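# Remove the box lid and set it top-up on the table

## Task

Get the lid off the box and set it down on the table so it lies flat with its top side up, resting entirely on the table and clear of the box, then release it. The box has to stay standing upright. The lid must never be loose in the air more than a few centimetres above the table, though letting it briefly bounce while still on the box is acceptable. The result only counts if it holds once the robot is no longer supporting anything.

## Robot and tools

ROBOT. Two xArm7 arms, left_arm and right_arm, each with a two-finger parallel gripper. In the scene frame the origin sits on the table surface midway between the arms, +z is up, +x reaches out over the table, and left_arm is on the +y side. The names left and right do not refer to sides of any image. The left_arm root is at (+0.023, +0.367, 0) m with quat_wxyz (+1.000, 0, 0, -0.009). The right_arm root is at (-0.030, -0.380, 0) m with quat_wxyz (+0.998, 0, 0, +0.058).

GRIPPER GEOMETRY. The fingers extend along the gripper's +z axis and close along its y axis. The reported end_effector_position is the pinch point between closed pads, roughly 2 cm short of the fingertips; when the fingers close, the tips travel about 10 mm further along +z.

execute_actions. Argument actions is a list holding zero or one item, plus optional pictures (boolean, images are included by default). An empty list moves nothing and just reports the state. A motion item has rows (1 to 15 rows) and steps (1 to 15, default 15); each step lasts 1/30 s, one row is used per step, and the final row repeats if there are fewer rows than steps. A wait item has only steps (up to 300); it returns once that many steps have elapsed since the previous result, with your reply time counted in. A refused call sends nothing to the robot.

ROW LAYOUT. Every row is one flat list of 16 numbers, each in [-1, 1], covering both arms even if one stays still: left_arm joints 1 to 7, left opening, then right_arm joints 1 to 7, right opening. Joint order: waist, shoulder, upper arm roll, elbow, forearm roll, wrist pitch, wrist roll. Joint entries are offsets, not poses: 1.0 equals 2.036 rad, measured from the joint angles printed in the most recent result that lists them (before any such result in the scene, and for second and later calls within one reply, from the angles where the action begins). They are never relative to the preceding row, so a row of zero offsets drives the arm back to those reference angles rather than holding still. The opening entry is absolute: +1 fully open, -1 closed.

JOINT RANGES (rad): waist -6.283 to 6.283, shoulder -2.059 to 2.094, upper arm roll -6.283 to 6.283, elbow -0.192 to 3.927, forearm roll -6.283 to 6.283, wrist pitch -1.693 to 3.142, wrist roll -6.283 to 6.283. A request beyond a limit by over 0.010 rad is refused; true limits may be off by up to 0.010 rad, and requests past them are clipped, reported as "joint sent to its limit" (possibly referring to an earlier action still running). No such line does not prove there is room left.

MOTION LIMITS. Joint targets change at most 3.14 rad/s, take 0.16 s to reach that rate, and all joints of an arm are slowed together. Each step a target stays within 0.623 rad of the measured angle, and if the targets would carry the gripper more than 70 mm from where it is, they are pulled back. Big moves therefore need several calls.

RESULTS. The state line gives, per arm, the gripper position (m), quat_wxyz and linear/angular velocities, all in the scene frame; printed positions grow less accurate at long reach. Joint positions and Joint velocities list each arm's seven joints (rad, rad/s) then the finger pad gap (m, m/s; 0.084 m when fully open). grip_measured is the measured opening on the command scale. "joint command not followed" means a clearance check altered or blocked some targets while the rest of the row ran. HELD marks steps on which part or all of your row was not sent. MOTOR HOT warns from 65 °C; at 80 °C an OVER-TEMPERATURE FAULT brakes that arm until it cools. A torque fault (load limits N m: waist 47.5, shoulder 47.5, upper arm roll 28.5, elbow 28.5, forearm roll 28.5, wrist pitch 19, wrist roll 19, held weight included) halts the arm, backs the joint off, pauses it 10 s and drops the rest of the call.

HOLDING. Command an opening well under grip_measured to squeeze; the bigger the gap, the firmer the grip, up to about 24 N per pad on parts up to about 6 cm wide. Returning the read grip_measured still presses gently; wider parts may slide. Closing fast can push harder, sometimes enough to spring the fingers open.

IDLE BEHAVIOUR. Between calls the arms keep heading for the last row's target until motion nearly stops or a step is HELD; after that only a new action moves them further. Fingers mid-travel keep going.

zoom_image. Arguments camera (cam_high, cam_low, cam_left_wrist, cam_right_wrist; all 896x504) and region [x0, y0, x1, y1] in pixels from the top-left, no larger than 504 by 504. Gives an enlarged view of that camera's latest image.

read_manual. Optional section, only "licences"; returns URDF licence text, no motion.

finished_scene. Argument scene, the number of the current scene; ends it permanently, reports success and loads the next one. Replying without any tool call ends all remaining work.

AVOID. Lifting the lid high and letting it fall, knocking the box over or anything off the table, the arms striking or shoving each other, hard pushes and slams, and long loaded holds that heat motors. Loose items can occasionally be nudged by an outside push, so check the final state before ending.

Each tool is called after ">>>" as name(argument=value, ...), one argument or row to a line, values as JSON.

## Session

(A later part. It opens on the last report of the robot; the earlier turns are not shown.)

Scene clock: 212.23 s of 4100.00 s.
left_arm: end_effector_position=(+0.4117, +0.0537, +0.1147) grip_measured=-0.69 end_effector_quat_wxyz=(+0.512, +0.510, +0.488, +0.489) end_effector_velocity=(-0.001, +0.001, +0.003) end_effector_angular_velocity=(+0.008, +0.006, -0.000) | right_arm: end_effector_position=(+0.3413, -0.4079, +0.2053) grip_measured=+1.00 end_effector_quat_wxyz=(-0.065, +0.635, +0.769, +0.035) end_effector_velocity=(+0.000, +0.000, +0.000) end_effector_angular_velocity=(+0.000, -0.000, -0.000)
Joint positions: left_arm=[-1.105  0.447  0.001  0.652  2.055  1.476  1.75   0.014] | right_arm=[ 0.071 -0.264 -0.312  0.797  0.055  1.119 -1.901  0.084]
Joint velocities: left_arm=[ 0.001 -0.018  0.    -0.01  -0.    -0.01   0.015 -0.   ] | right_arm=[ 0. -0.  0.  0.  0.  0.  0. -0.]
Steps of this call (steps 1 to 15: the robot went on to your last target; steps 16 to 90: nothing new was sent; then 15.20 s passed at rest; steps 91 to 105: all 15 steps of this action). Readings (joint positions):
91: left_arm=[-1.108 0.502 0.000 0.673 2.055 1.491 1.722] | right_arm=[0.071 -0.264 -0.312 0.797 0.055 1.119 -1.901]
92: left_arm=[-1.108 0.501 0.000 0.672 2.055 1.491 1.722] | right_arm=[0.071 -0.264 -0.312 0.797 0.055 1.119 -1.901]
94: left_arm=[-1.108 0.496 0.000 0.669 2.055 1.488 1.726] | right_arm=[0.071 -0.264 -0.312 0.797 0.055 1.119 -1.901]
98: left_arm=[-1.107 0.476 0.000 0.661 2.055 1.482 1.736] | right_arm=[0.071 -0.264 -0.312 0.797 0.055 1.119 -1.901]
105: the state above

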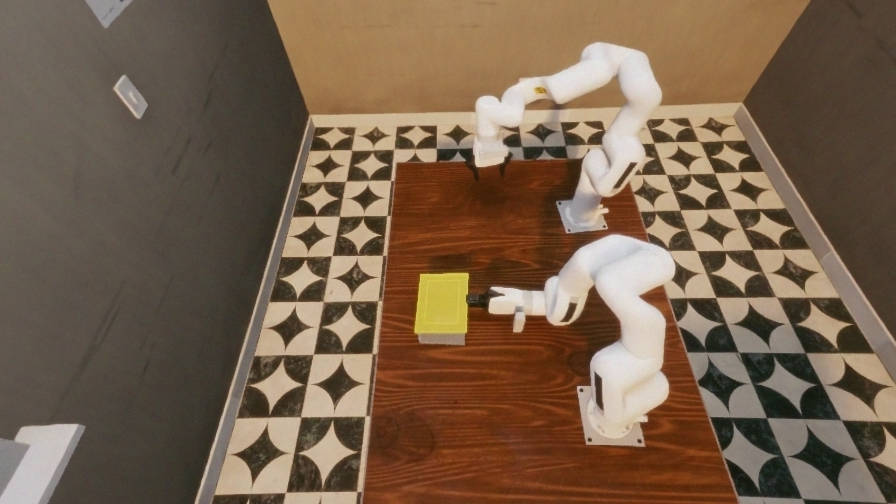

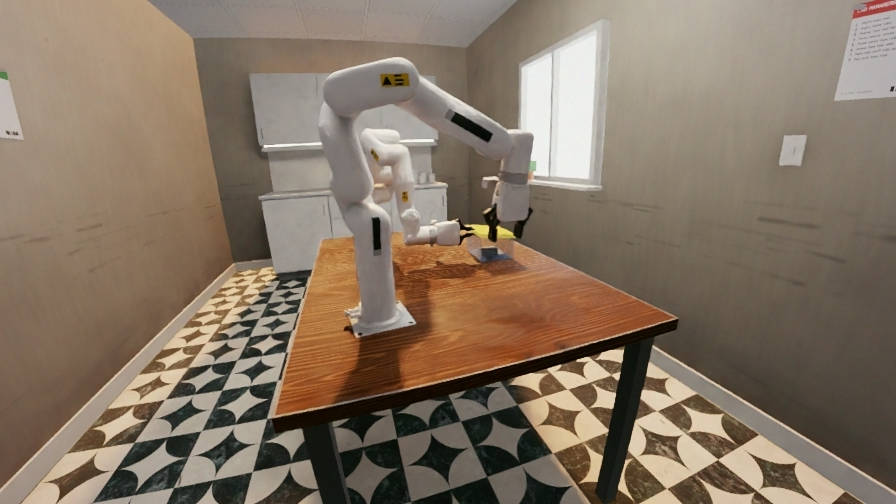

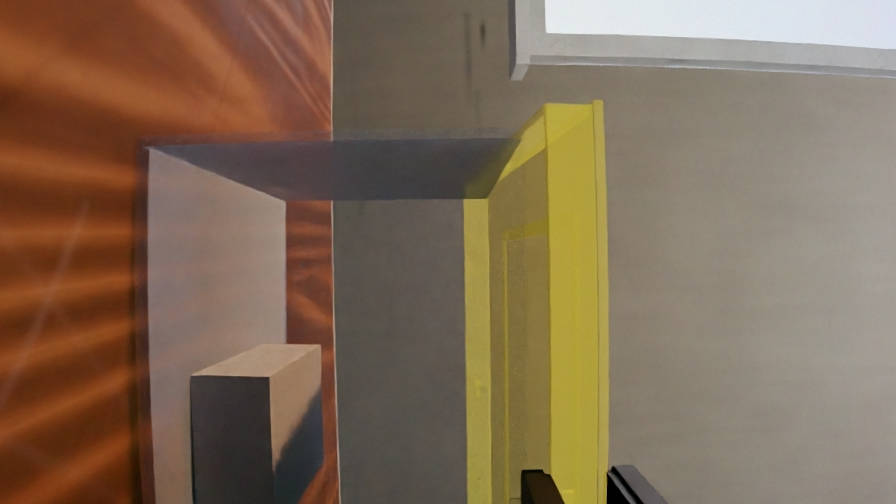

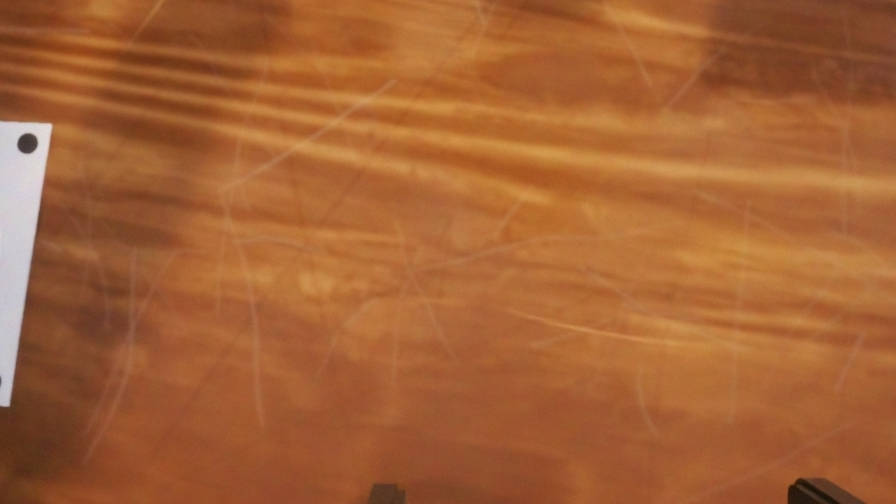

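>>> execute_actions(
  actions=[
    {"rows": [[0,0,0,0,0,0,0,-1,0.0977,0.2579,0.0766,0.2625,-0.0135,-0.1324,0.2262,-1]], "steps": 15},
  ],
  pictures=false,
)

>>> execute_actions(
  actions=[
    {"steps": 10},
  ],
  pictures=false,
)

Scene clock: 258.67 s of 4100.00 s.
left_arm: end_effector_position=(+0.4116, +0.0537, +0.1146) grip_measured=-0.69 end_effector_quat_wxyz=(+0.512, +0.510, +0.488, +0.489) end_effector_velocity=(+0.000, +0.000, +0.000) end_effector_angular_velocity=(-0.001, -0.001, +0.000) | right_arm: end_effector_position=(+0.5051, -0.2995, +0.2177) grip_measured=-1.00 end_effector_quat_wxyz=(+0.048, +0.665, +0.743, +0.060) end_effector_velocity=(+0.297, +0.347, -0.018) end_effector_angular_velocity=(+0.001, -0.452, -0.123)
Joint positions: left_arm=[-1.105  0.447  0.001  0.652  2.055  1.476  1.75   0.014] | right_arm=[ 0.221  0.13  -0.195  1.199  0.034  0.917 -1.556  0.   ]
Joint velocities: left_arm=[ 0.    -0.     0.001  0.     0.001  0.    -0.    -0.   ] | right_arm=[ 0.32   0.846  0.249  0.855 -0.044 -0.431  0.74   0.   ]
Steps of this call (steps 1 to 15: the robot went on to your last target; steps 16 to 90: nothing new was sent; then 42.93 s passed at rest; steps 91 to 105: all 15 steps of this action). Readings (joint positions):
91: left_arm=[-1.105 0.447 0.001 0.650 2.055 1.475 1.751] | right_arm=[0.071 -0.264 -0.312 0.798 0.055 1.119 -1.901]
92: left_arm=[-1.105 0.447 0.001 0.651 2.055 1.475 1.751] | right_arm=[0.073 -0.258 -0.311 0.803 0.054 1.116 -1.894]
94: left_arm=[-1.105 0.447 0.001 0.651 2.055 1.476 1.751] | right_arm=[0.091 -0.204 -0.300 0.859 0.051 1.088 -1.845]
98: left_arm=[-1.105 0.447 0.001 0.651 2.055 1.476 1.750] | right_arm=[0.144 -0.073 -0.255 0.992 0.045 1.021 -1.734]
105: the state above

Scene clock: 259.00 s of 4100.00 s.
left_arm: end_effector_position=(+0.4116, +0.0536, +0.1147) grip_measured=-0.69 end_effector_quat_wxyz=(+0.512, +0.510, +0.488, +0.489) end_effector_velocity=(-0.000, +0.001, -0.000) end_effector_angular_velocity=(-0.001, +0.001, +0.001) | right_arm: end_effector_position=(+0.5472, -0.2434, +0.2135) grip_measured=-1.00 end_effector_quat_wxyz=(+0.071, +0.670, +0.734, +0.087) end_effector_velocity=(+0.021, -0.037, +0.018) end_effector_angular_velocity=(+0.001, -0.046, -0.080)
Joint positions: left_arm=[-1.105  0.447  0.001  0.652  2.055  1.476  1.75   0.014] | right_arm=[ 0.269  0.259 -0.159  1.33   0.027  0.851 -1.441  0.   ]
Joint velocities: left_arm=[ 0.    -0.001  0.    -0.001 -0.001 -0.001 -0.001 -0.   ] | right_arm=[-0.026 -0.006 -0.044  0.027 -0.002 -0.01   0.013  0.   ]
Steps of this call (steps 1 to 10: the robot went on to your last target). Readings (joint positions):
1: left_arm=[-1.105 0.447 0.001 0.652 2.055 1.476 1.750] | right_arm=[0.231 0.159 -0.186 1.227 0.033 0.903 -1.531]
2: left_arm=[-1.105 0.447 0.001 0.652 2.055 1.476 1.750] | right_arm=[0.242 0.187 -0.178 1.255 0.031 0.888 -1.506]
4: left_arm=[-1.105 0.447 0.001 0.652 2.055 1.476 1.750] | right_arm=[0.260 0.234 -0.163 1.302 0.029 0.865 -1.466]
8: left_arm=[-1.105 0.447 0.001 0.652 2.055 1.476 1.750] | right_arm=[0.271 0.259 -0.155 1.327 0.028 0.852 -1.443]
10: the state above

>>> execute_actions(
  actions=[
    {"rows": [[0,0,0,0,0,0,0,-1,0.0982,0.2588,0.0781,0.2633,-0.0133,-0.1331,0.2264,-1]], "steps": 15},
  ],
  pictures=false,
)

>>> execute_actions(
  actions=[
    {"steps": 18},
  ],
)

Scene clock: 264.07 s of 4100.00 s.
left_arm: end_effector_position=(+0.4117, +0.0537, +0.1147) grip_measured=-0.69 end_effector_quat_wxyz=(+0.512, +0.510, +0.488, +0.489) end_effector_velocity=(-0.001, +0.000, -0.001) end_effector_angular_velocity=(+0.001, +0.002, -0.001) | right_arm: end_effector_position=(+0.6102, -0.0489, +0.1813) grip_measured=-1.00 end_effector_quat_wxyz=(+0.075, +0.679, +0.705, +0.190) end_effector_velocity=(+0.050, +0.455, -0.100) end_effector_angular_velocity=(+0.510, -0.222, -0.091)
Joint positions: left_arm=[-1.105  0.447  0.001  0.652  2.055  1.476  1.75   0.014] | right_arm=[ 0.405  0.617 -0.049  1.694  0.009  0.667 -1.129  0.   ]
Joint velocities: left_arm=[-0.     0.001 -0.    -0.002  0.    -0.    -0.002 -0.   ] | right_arm=[ 0.307  0.807  0.241  0.818 -0.042 -0.413  0.705  0.   ]
Steps of this call (steps 1 to 30: the robot went on to your last target; steps 31 to 90: nothing new was sent; then 1.57 s passed at rest; steps 91 to 105: all 15 steps of this action). Readings (joint positions):
91: left_arm=[-1.105 0.447 0.001 0.652 2.055 1.476 1.750] | right_arm=[0.270 0.261 -0.156 1.332 0.027 0.850 -1.440]
92: left_arm=[-1.105 0.447 0.001 0.652 2.055 1.476 1.750] | right_arm=[0.272 0.267 -0.156 1.338 0.027 0.846 -1.434]
94: left_arm=[-1.105 0.447 0.001 0.652 2.055 1.476 1.750] | right_arm=[0.287 0.316 -0.148 1.393 0.024 0.819 -1.388]
98: left_arm=[-1.105 0.447 0.001 0.652 2.055 1.476 1.750] | right_arm=[0.334 0.429 -0.104 1.503 0.019 0.763 -1.293]
105: the state above

Scene clock: 264.67 s of 4100.00 s.
left_arm: end_effector_position=(+0.4116, +0.0536, +0.1147) grip_measured=-0.69 end_effector_quat_wxyz=(+0.512, +0.510, +0.488, +0.489) end_effector_velocity=(+0.000, -0.001, +0.001) end_effector_angular_velocity=(-0.003, -0.001, -0.000) | right_arm: end_effector_position=(+0.6134, +0.0437, +0.1601) grip_measured=-1.00 end_effector_quat_wxyz=(+0.049, +0.688, +0.683, +0.243) end_effector_velocity=(-0.012, +0.015, -0.008) end_effector_angular_velocity=(+0.002, +0.016, +0.023)
Joint positions: left_arm=[-1.105  0.447  0.001  0.652  2.055  1.476  1.75   0.014] | right_arm=[ 0.468  0.785 -0.     1.866  0.     0.58  -0.981  0.   ]
Joint velocities: left_arm=[-0.    -0.001  0.     0.002  0.    -0.    -0.001 -0.   ] | right_arm=[ 0.013  0.009  0.015 -0.002 -0.     0.001  0.001  0.   ]
Steps of this call (steps 1 to 18: the robot went on to your last target). Readings (joint positions):
1: left_arm=[-1.105 0.447 0.001 0.652 2.055 1.476 1.750] | right_arm=[0.415 0.644 -0.041 1.721 0.008 0.653 -1.105]
2: left_arm=[-1.105 0.447 0.001 0.652 2.055 1.476 1.750] | right_arm=[0.426 0.671 -0.033 1.749 0.006 0.639 -1.081]
4: left_arm=[-1.105 0.447 0.001 0.652 2.055 1.476 1.750] | right_arm=[0.446 0.725 -0.017 1.804 0.004 0.611 -1.034]
8: left_arm=[-1.105 0.447 0.001 0.652 2.055 1.476 1.750] | right_arm=[0.470 0.782 0.003 1.857 0.001 0.584 -0.987]
18: the state above

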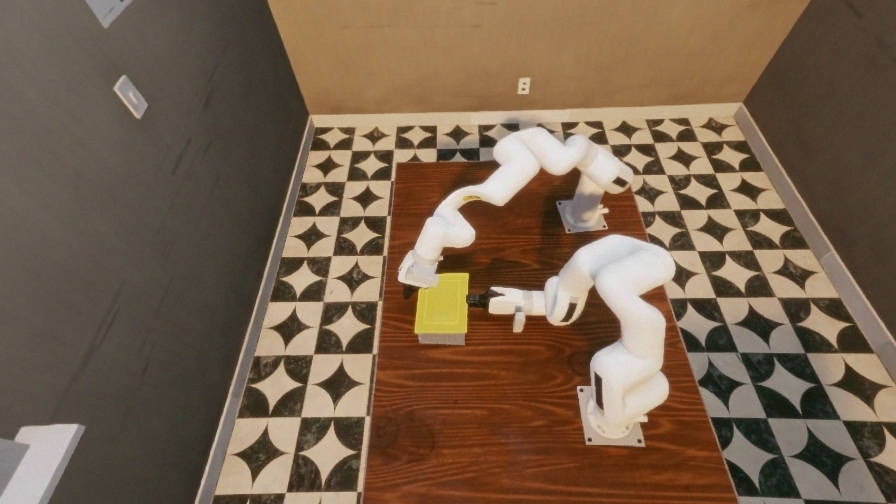

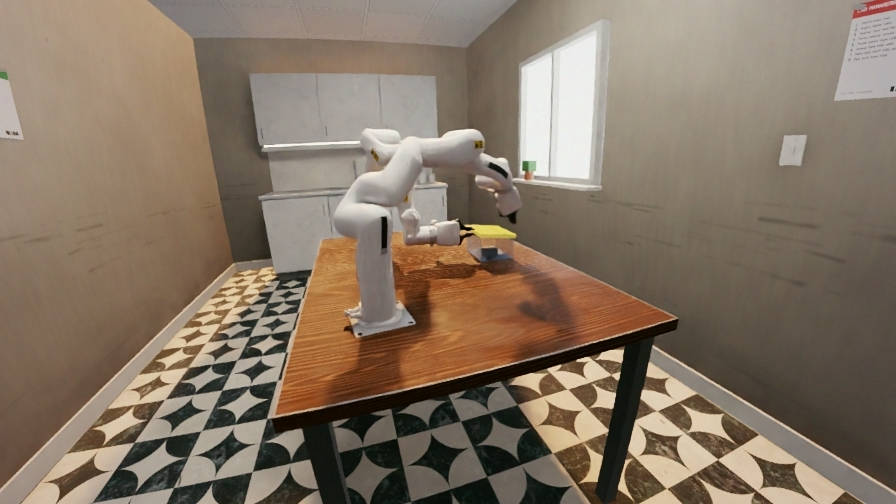

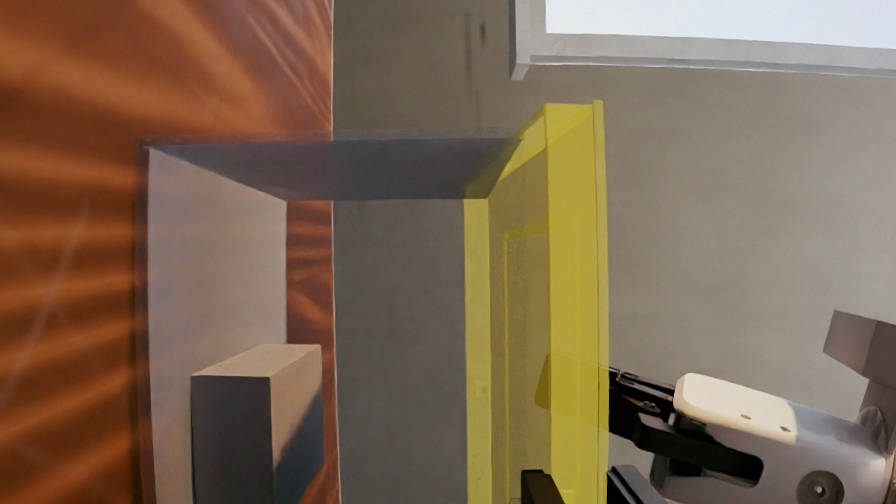

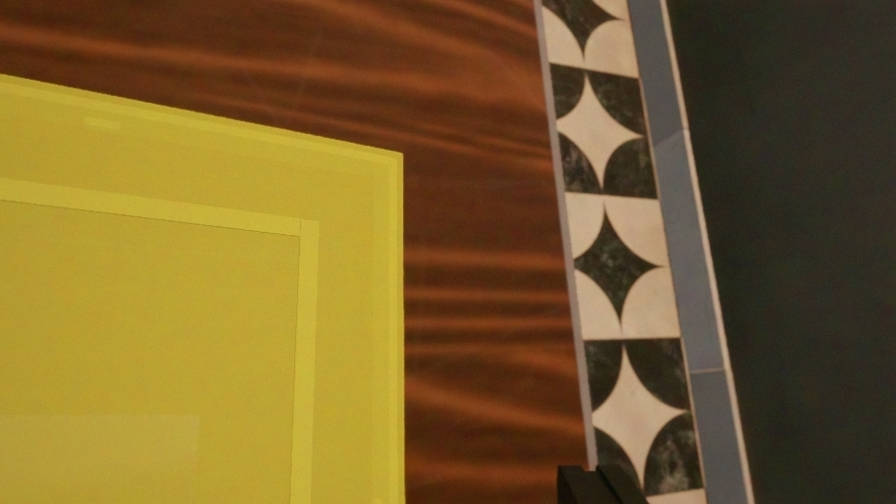

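>>> execute_actions(
  actions=[
    {"rows": [[0.0002,-0.0029,0,-0.0011,0,-0.0009,0.0016,-0.8,0,0.0012,0,-0.0049,0,-0.006,0,-1],[0.0003,-0.0058,0,-0.0021,0,-0.0018,0.0033,-0.8,0,0.0023,0,-0.0097,0,-0.0119,0,-1],[0.0005,-0.0088,0,-0.0032,0,-0.0026,0.0049,-0.8,0,0.0035,0,-0.0146,0,-0.0179,0,-1],[0.0007,-0.0117,0,-0.0043,0.0001,-0.0035,0.0065,-0.8,0,0.0046,0,-0.0194,0,-0.0238,0,-1],[0.0009,-0.0146,0,-0.0054,0.0001,-0.0044,0.0082,-0.8,0,0.0058,0,-0.0243,0,-0.0298,0,-1],[0.001,-0.0175,0,-0.0064,0.0001,-0.0053,0.0098,-0.8,0,0.0069,0,-0.0292,0,-0.0358,0,-1],[0.0012,-0.0204,0,-0.0075,0.0001,-0.0062,0.0114,-0.8,0,0.0081,0,-0.034,0,-0.0417,0,-1],[0.0014,-0.0234,0,-0.0086,0.0002,-0.007,0.013,-0.8,0,0.0092,0,-0.0389,0,-0.0477,0,-1],[0.0015,-0.0263,0,-0.0096,0.0002,-0.0079,0.0147,-0.8,0,0.0104,0,-0.0437,0,-0.0536,0,-1],[0.0017,-0.0292,0,-0.0107,0.0002,-0.0088,0.0163,-0.8,0,0.0115,0,-0.0486,0,-0.0596,0,-1]], "steps": 15},
  ],
)

>>> zoom_image(
  camera="cam_low",
  region=[420, 190, 540, 270],
)

Scene clock: 292.30 s of 4100.00 s.
left_arm: end_effector_position=(+0.4115, +0.0539, +0.1308) grip_measured=-0.69 end_effector_quat_wxyz=(+0.512, +0.510, +0.488, +0.489) end_effector_velocity=(-0.002, +0.001, +0.002) end_effector_angular_velocity=(+0.011, +0.007, -0.003) | right_arm: end_effector_position=(+0.6043, +0.0378, +0.1122) grip_measured=-1.00 end_effector_quat_wxyz=(+0.048, +0.688, +0.683, +0.240) end_effector_velocity=(+0.001, +0.000, -0.006) end_effector_angular_velocity=(+0.016, -0.024, -0.000)
Joint positions: left_arm=[-1.102  0.389  0.001  0.631  2.056  1.459  1.783  0.014] | right_arm=[ 0.468  0.81  -0.     1.768  0.     0.463 -0.981  0.   ]
Joint velocities: left_arm=[ 0.001 -0.019 -0.002 -0.013  0.    -0.01   0.016 -0.   ] | right_arm=[-0.     0.002 -0.    -0.033  0.    -0.063  0.     0.   ]
Steps of this call (steps 1 to 15: the robot went on to your last target; steps 16 to 90: nothing new was sent; then 24.13 s passed at rest; steps 91 to 105: all 15 steps of this action). Readings (joint positions):
91: left_arm=[-1.105 0.447 0.001 0.652 2.055 1.476 1.750] | right_arm=[0.469 0.786 0.000 1.866 0.000 0.580 -0.981]
92: left_arm=[-1.105 0.446 0.001 0.651 2.055 1.476 1.751] | right_arm=[0.469 0.786 0.000 1.864 0.000 0.577 -0.981]
94: left_arm=[-1.105 0.440 0.001 0.649 2.055 1.473 1.755] | right_arm=[0.468 0.787 0.000 1.855 0.000 0.564 -0.981]
98: left_arm=[-1.103 0.418 0.001 0.642 2.056 1.467 1.767] | right_arm=[0.468 0.797 -0.000 1.818 0.000 0.522 -0.981]
105: the state above

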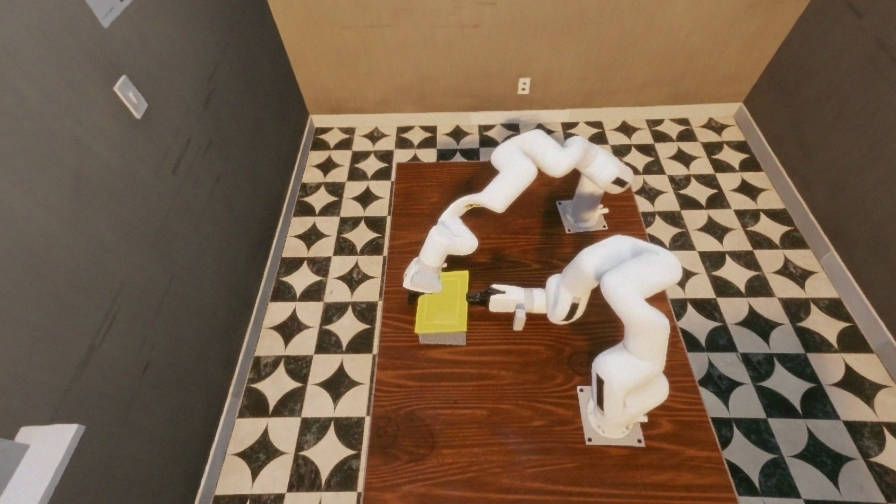

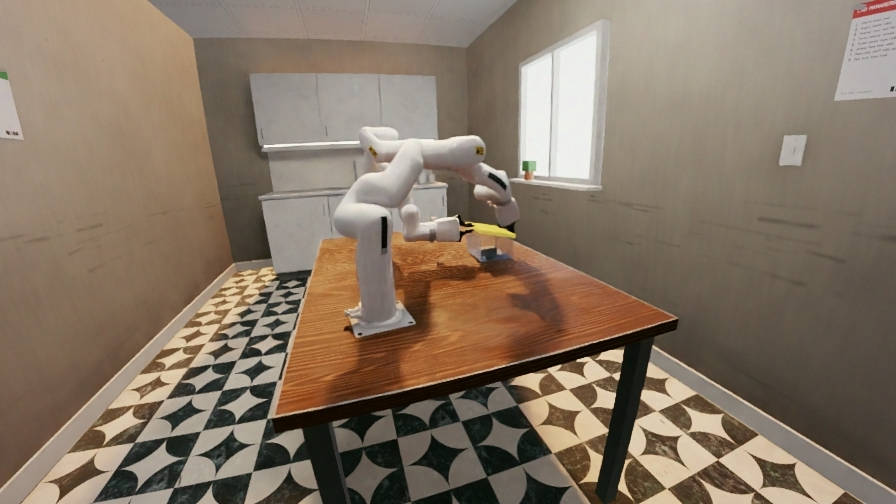

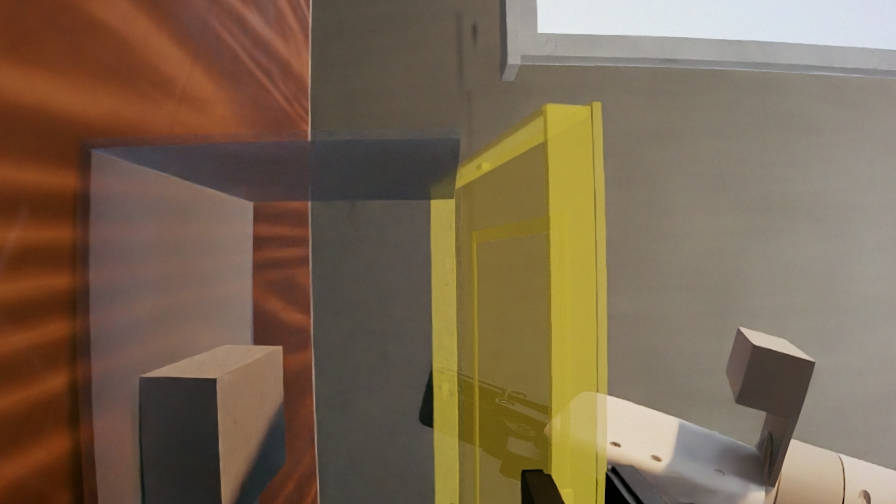

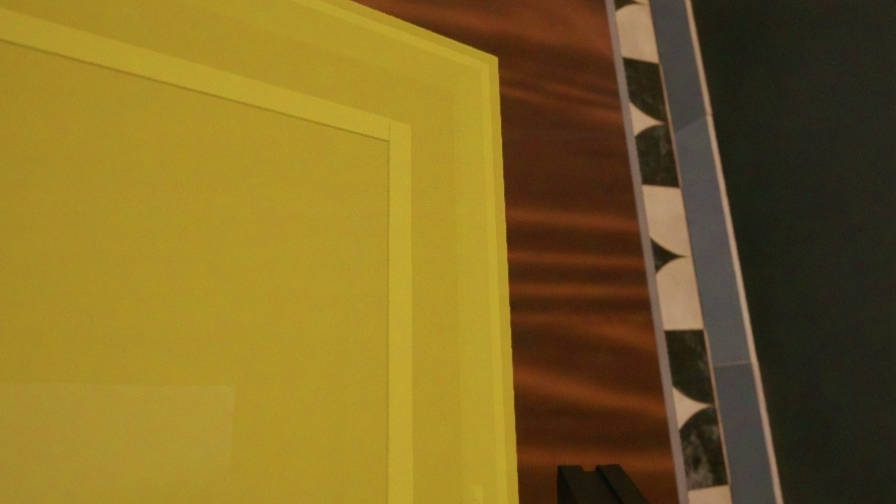

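Region (420, 190, 540, 270) of cam_low's 896x504 image, scaled by 4.200, with more detail than that image has.

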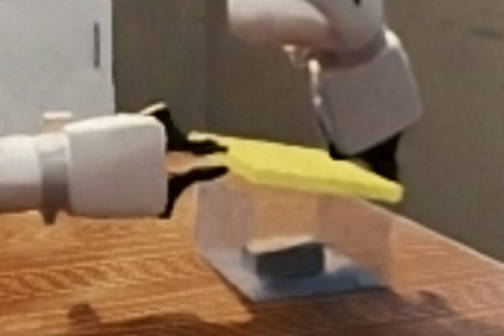

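>>> execute_actions(
  actions=[
    {"rows": [[0,0,0,0,0,0,0,-0.6,0,-0.0007,0,-0.0004,0,-0.0022,0,-1],[0,0,0,0,0,0,0,-0.55,0,-0.0007,0,-0.0004,0,-0.0022,0,-1],[0,0,0,0,0,0,0,-0.5,0,-0.0007,0,-0.0004,0,-0.0022,0,-1],[0,0,0,0,0,0,0,-0.48,0,-0.0007,0,-0.0004,0,-0.0022,0,-1],[0.0043,0.0008,0,0.0028,0.0039,-0.0021,0.0012,-0.48,0,-0.0007,0,-0.0004,0,-0.0022,0,-1],[0.0086,0.0016,0,0.0055,0.0079,-0.0041,0.0024,-0.48,0,-0.0007,0,-0.0004,0,-0.0022,0,-1],[0.013,0.0024,0,0.0083,0.0118,-0.0062,0.0037,-0.48,0,-0.0007,0,-0.0004,0,-0.0022,0,-1],[0.0173,0.0032,0,0.011,0.0158,-0.0083,0.0049,-0.48,0,-0.0007,0,-0.0004,0,-0.0022,0,-1],[0.0216,0.004,0,0.0138,0.0197,-0.0104,0.0061,-0.48,0,-0.0007,0,-0.0004,0,-0.0022,0,-1],[0.0259,0.0048,0,0.0166,0.0236,-0.0124,0.0073,-0.48,0,-0.0007,0,-0.0004,0,-0.0022,0,-1],[0.0302,0.0056,0,0.0193,0.0276,-0.0145,0.0085,-0.48,0,-0.0007,0,-0.0004,0,-0.0022,0,-1],[0.0346,0.0064,0,0.0221,0.0315,-0.0166,0.0098,-0.48,0,-0.0007,0,-0.0004,0,-0.0022,0,-1],[0.0389,0.0072,0,0.0248,0.0355,-0.0186,0.011,-0.48,0,-0.0007,0,-0.0004,0,-0.0022,0,-1],[0.0432,0.008,0,0.0276,0.0394,-0.0207,0.0122,-0.48,0,-0.0007,0,-0.0004,0,-0.0022,0,-1]], "steps": 15},
  ],
  pictures=false,
)

>>> execute_actions(
  actions=[
    {"steps": 6},
  ],
)

>>> zoom_image(
  camera="cam_low",
  region=[420, 190, 540, 270],
)

>>> zoom_image(
  camera="cam_high",
  region=[400, 260, 520, 350],
)

Scene clock: 321.47 s of 4100.00 s.
left_arm: end_effector_position=(+0.4371, +0.0519, +0.1337) grip_measured=-0.50 end_effector_quat_wxyz=(+0.511, +0.510, +0.489, +0.489) end_effector_velocity=(+0.095, -0.002, +0.011) end_effector_angular_velocity=(+0.008, +0.005, +0.005) | right_arm: end_effector_position=(+0.6050, +0.0382, +0.1137) grip_measured=-1.00 end_effector_quat_wxyz=(+0.049, +0.688, +0.683, +0.243) end_effector_velocity=(-0.001, +0.000, -0.002) end_effector_angular_velocity=(-0.001, +0.003, +0.001)
Joint positions: left_arm=[-1.033  0.401  0.001  0.675  2.118  1.426  1.802  0.022] | right_arm=[ 0.468  0.808 -0.     1.767  0.     0.458 -0.981  0.   ]
Joint velocities: left_arm=[ 0.253  0.048 -0.     0.16   0.228 -0.12   0.069  0.   ] | right_arm=[ 0.001  0.001  0.    -0.002 -0.     0.     0.     0.   ]
Steps of this call (steps 1 to 15: the robot went on to your last target; steps 16 to 90: nothing new was sent; then 25.67 s passed at rest; steps 91 to 105: all 15 steps of this action). Readings (joint positions):
91: left_arm=[-1.102 0.388 0.001 0.630 2.056 1.458 1.783] | right_arm=[0.468 0.809 -0.000 1.767 0.000 0.458 -0.981]
92: left_arm=[-1.102 0.388 0.001 0.630 2.056 1.458 1.783] | right_arm=[0.468 0.809 -0.000 1.767 0.000 0.458 -0.981]
94: left_arm=[-1.102 0.388 0.000 0.631 2.056 1.459 1.783] | right_arm=[0.468 0.808 -0.000 1.767 0.000 0.458 -0.981]
98: left_arm=[-1.091 0.391 -0.001 0.638 2.066 1.453 1.786] | right_arm=[0.468 0.808 -0.000 1.767 0.000 0.458 -0.981]
105: the state above

Scene clock: 321.67 s of 4100.00 s.
left_arm: end_effector_position=(+0.4440, +0.0518, +0.1344) grip_measured=-0.50 end_effector_quat_wxyz=(+0.511, +0.511, +0.489, +0.489) end_effector_velocity=(-0.003, -0.006, -0.004) end_effector_angular_velocity=(+0.005, +0.011, -0.019) | right_arm: end_effector_position=(+0.6050, +0.0382, +0.1137) grip_measured=-1.00 end_effector_quat_wxyz=(+0.049, +0.688, +0.683, +0.243) end_effector_velocity=(+0.001, -0.000, +0.001) end_effector_angular_velocity=(+0.001, -0.001, -0.001)
Joint positions: left_arm=[-1.014  0.405  0.001  0.686  2.135  1.417  1.807  0.022] | right_arm=[ 0.468  0.808 -0.     1.767  0.     0.458 -0.981  0.   ]
Joint velocities: left_arm=[ 0.004  0.004 -0.012  0.002  0.011 -0.009  0.003  0.   ] | right_arm=[-0.001 -0.001 -0.     0.     0.     0.     0.     0.   ]
Steps of this call (steps 1 to 6: the robot went on to your last target). Readings (joint positions):
1: left_arm=[-1.026 0.403 0.001 0.680 2.125 1.423 1.804] | right_arm=[0.468 0.808 -0.000 1.767 0.000 0.458 -0.981]
2: left_arm=[-1.020 0.404 0.002 0.683 2.129 1.420 1.805] | right_arm=[0.468 0.808 -0.000 1.767 0.000 0.458 -0.981]
4: left_arm=[-1.015 0.404 0.002 0.686 2.134 1.418 1.807] | right_arm=[0.468 0.808 -0.000 1.767 0.000 0.458 -0.981]
6: the state above

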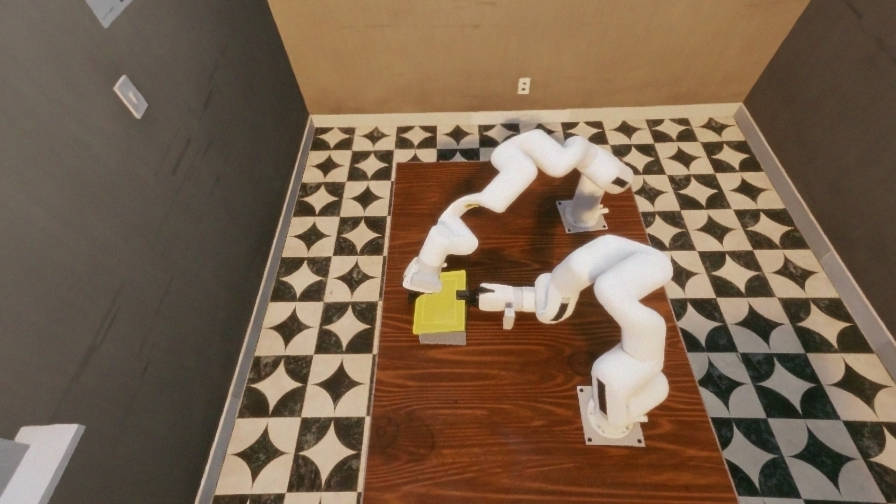

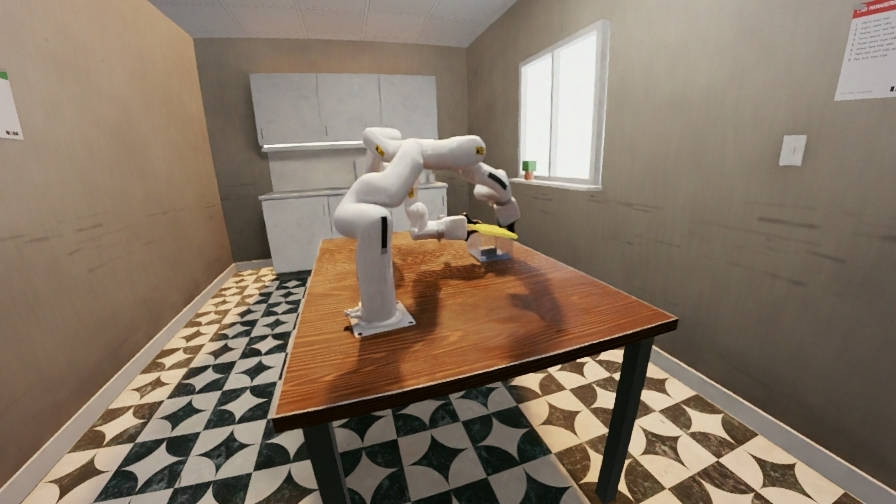

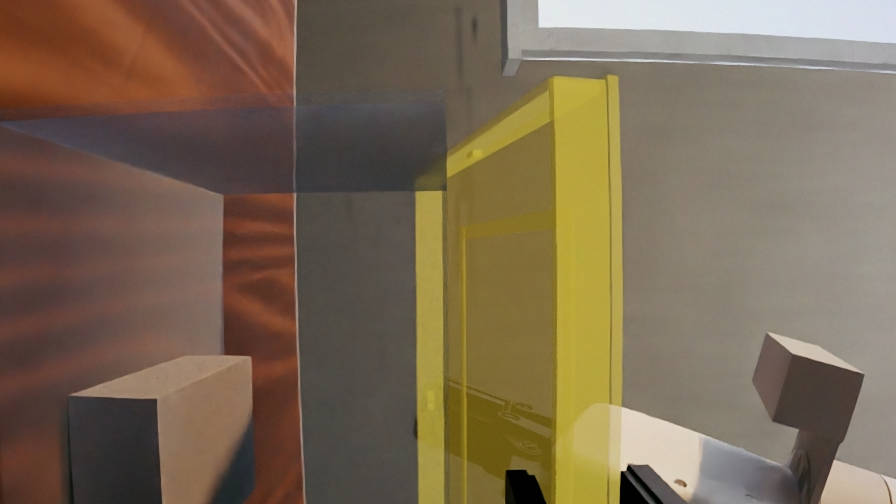

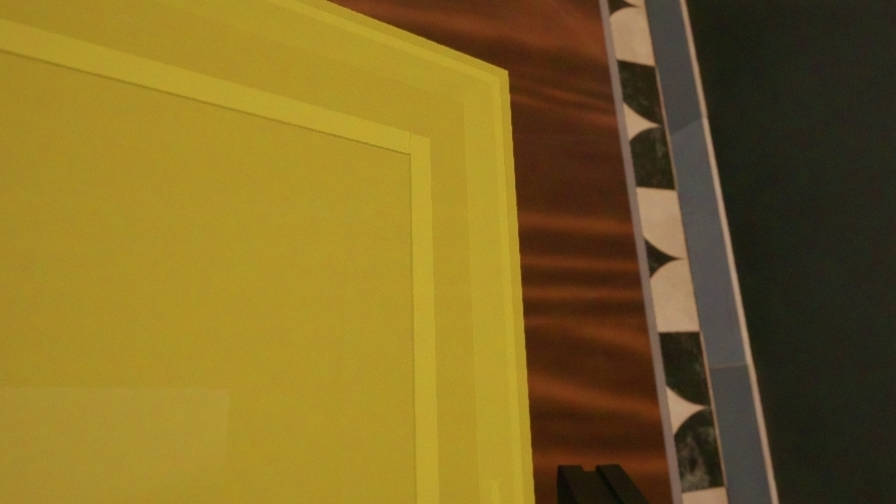

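Region (420, 190, 540, 270) of cam_low's 896x504 image, scaled by 4.200, with more detail than that image has.

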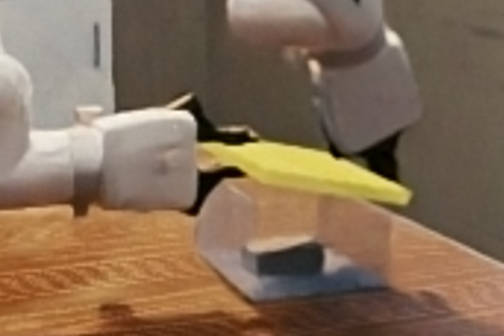

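Region (400, 260, 520, 350) of cam_high's 896x504 image, scaled by 4.200, with more detail than that image has; it fills the top 378 rows of this view, and the rest is white.

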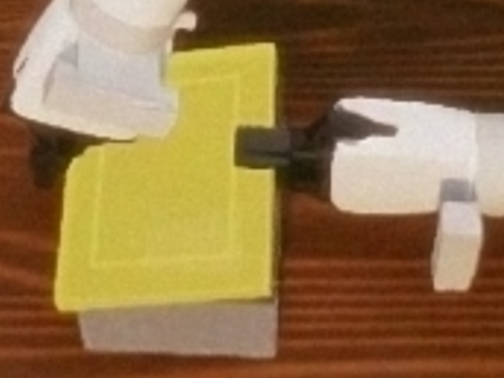

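>>> execute_actions(
  actions=[
    {"rows": [[0,0,0,0,0,0,0,-0.55,0,0,0,0,0,0,0,-1],[0,0,0,0,0,0,0,-0.6,0,0,0,0,0,0,0,-1],[0,0,0,0,0,0,0,-0.65,0,0,0,0,0,0,0,-1],[0,0,0,0,0,0,0,-0.7,0,0,0,0,0,0,0,-1],[0,0,0,0,0,0,0,-0.8,0,0,0,0,0,0,0,-1],[0,0,0,0,0,0,0,-0.9,0,-0.004,0,0.016,0,0.02,0,-1],[0,0,0,0,0,0,0,-1,0,-0.008,0,0.032,0,0.04,0,-1],[0,0,0,0,0,0,0,-1,0,-0.012,0,0.049,0,0.06,0,-1],[0,0,0,0,0,0,0,-1,0,-0.03,0,0.055,0,0.07,0,-1],[0,0,0,0,0,0,0,-1,0,-0.05,0,0.055,0,0.08,0,-1],[0,0,0,0,0,0,0,-1,0,-0.07,0,0.055,0,0.09,0,-1]], "steps": 15},
  ],
  pictures=false,
)

>>> execute_actions(
  actions=[
    {"rows": [[0,0,0,0,0,0,0,-1,-0.28,-0.2,0,-0.2,0,0.05,0,-1]], "steps": 15},
  ],
)

Scene clock: 332.20 s of 4100.00 s.
left_arm: end_effector_position=(+0.4441, +0.0518, +0.1344) grip_measured=-0.69 end_effector_quat_wxyz=(+0.511, +0.511, +0.489, +0.489) end_effector_velocity=(-0.000, +0.000, -0.001) end_effector_angular_velocity=(+0.000, +0.001, +0.000) | right_arm: end_effector_position=(+0.6152, +0.0450, +0.2219) grip_measured=-1.00 end_effector_quat_wxyz=(+0.054, +0.682, +0.677, +0.271) end_effector_velocity=(+0.002, -0.000, +0.447) end_effector_angular_velocity=(+0.188, -0.286, -0.001)
Joint positions: left_arm=[-1.014  0.405  0.001  0.686  2.135  1.417  1.807  0.014] | right_arm=[ 0.468  0.701 -0.     1.87   0.     0.609 -0.981  0.   ]
Joint velocities: left_arm=[-0.     0.001  0.    -0.    -0.001 -0.001 -0.    -0.   ] | right_arm=[-0.001 -0.546 -0.001  0.19  -0.     0.393 -0.     0.   ]
Steps of this call (steps 1 to 30: the robot went on to your last target; steps 31 to 90: nothing new was sent; then 7.03 s passed at rest; steps 91 to 105: all 15 steps of this action). Readings (joint positions):
91: left_arm=[-1.014 0.405 0.001 0.687 2.136 1.417 1.807] | right_arm=[0.468 0.808 -0.000 1.767 0.000 0.458 -0.981]
92: left_arm=[-1.014 0.405 0.001 0.687 2.136 1.417 1.807] | right_arm=[0.468 0.808 -0.000 1.767 0.000 0.458 -0.981]
94: left_arm=[-1.014 0.405 0.001 0.687 2.135 1.417 1.807] | right_arm=[0.468 0.808 -0.000 1.767 0.000 0.458 -0.981]
98: left_arm=[-1.014 0.405 0.001 0.687 2.135 1.417 1.807] | right_arm=[0.468 0.807 -0.000 1.780 0.000 0.480 -0.981]
105: the state above

Scene clock: 332.70 s of 4100.00 s.
left_arm: end_effector_position=(+0.4441, +0.0519, +0.1344) grip_measured=-0.69 end_effector_quat_wxyz=(+0.511, +0.511, +0.489, +0.489) end_effector_velocity=(-0.000, +0.000, -0.000) end_effector_angular_velocity=(-0.000, +0.000, +0.000) | right_arm: end_effector_position=(+0.6584, -0.1643, +0.2603) grip_measured=-1.00 end_effector_quat_wxyz=(+0.085, +0.774, +0.579, +0.240) end_effector_velocity=(+0.019, -0.477, +0.048) end_effector_angular_velocity=(-0.036, +0.117, -0.639)
Joint positions: left_arm=[-1.014  0.405  0.001  0.686  2.135  1.417  1.807  0.014] | right_arm=[ 0.19   0.493 -0.001  1.674  0.     0.667 -0.981  0.   ]
Joint velocities: left_arm=[ 0.    -0.001 -0.    -0.001 -0.    -0.    -0.    -0.   ] | right_arm=[-0.639 -0.433 -0.    -0.459  0.     0.096 -0.     0.   ]
Steps of this call (steps 1 to 15: all 15 steps of this action). Readings (joint positions):
1: left_arm=[-1.014 0.405 0.001 0.686 2.135 1.417 1.807] | right_arm=[0.468 0.684 -0.000 1.876 0.000 0.621 -0.981]
2: left_arm=[-1.014 0.405 0.001 0.686 2.135 1.417 1.807] | right_arm=[0.464 0.671 0.002 1.876 0.000 0.626 -0.981]
4: left_arm=[-1.014 0.405 0.001 0.686 2.135 1.417 1.807] | right_arm=[0.429 0.643 0.010 1.846 0.000 0.630 -0.981]
8: left_arm=[-1.014 0.405 0.001 0.686 2.135 1.417 1.807] | right_arm=[0.337 0.592 -0.002 1.781 0.000 0.644 -0.981]
15: the state above

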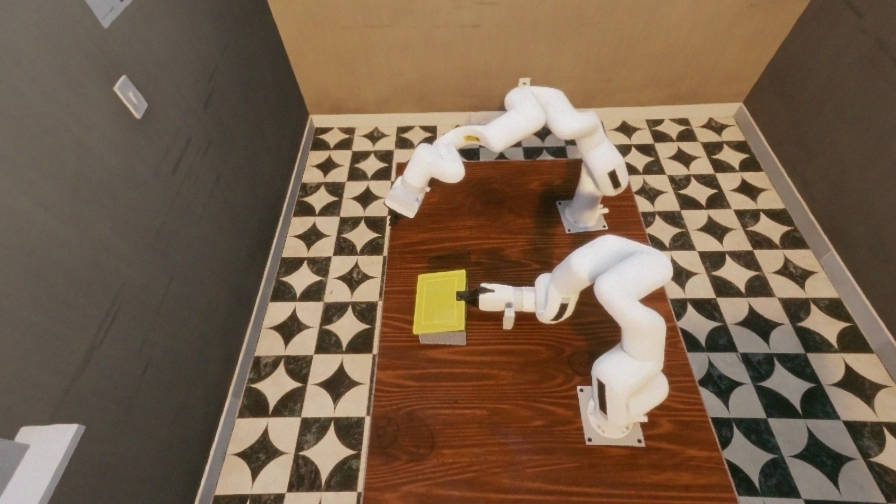

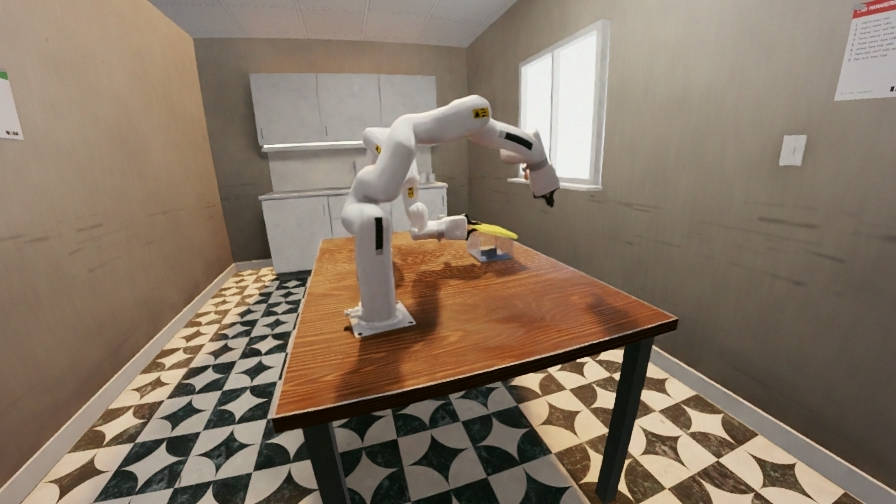

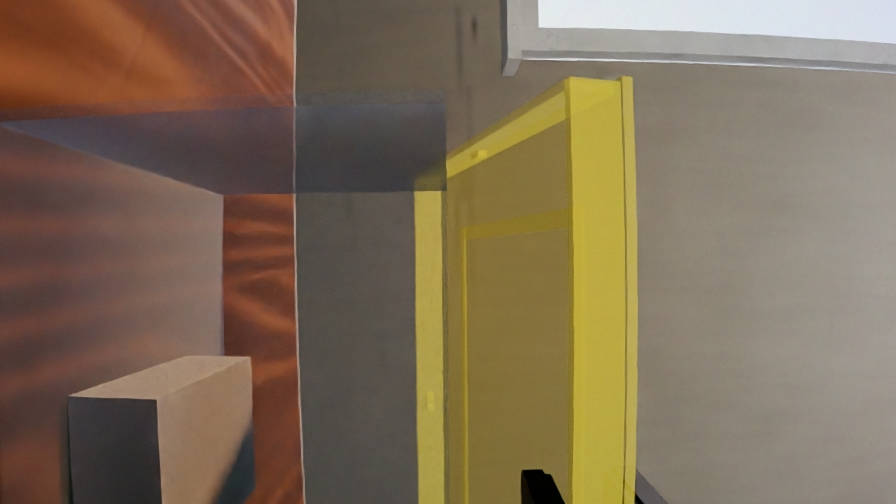

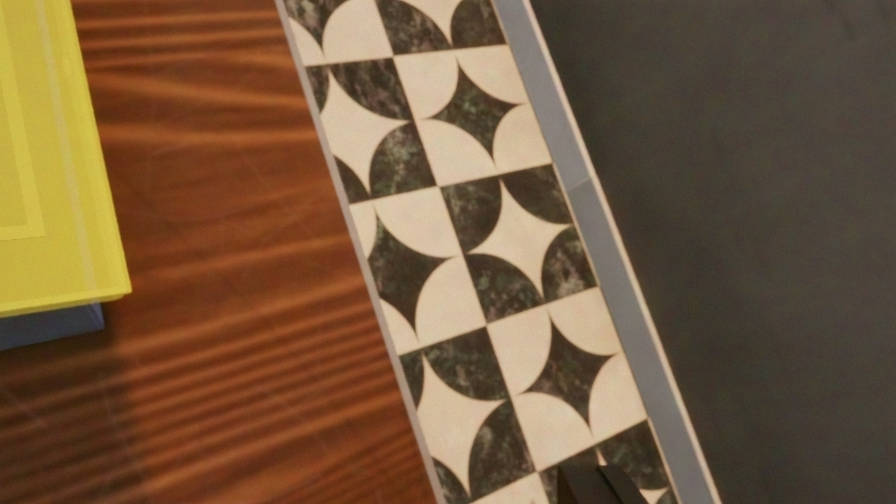

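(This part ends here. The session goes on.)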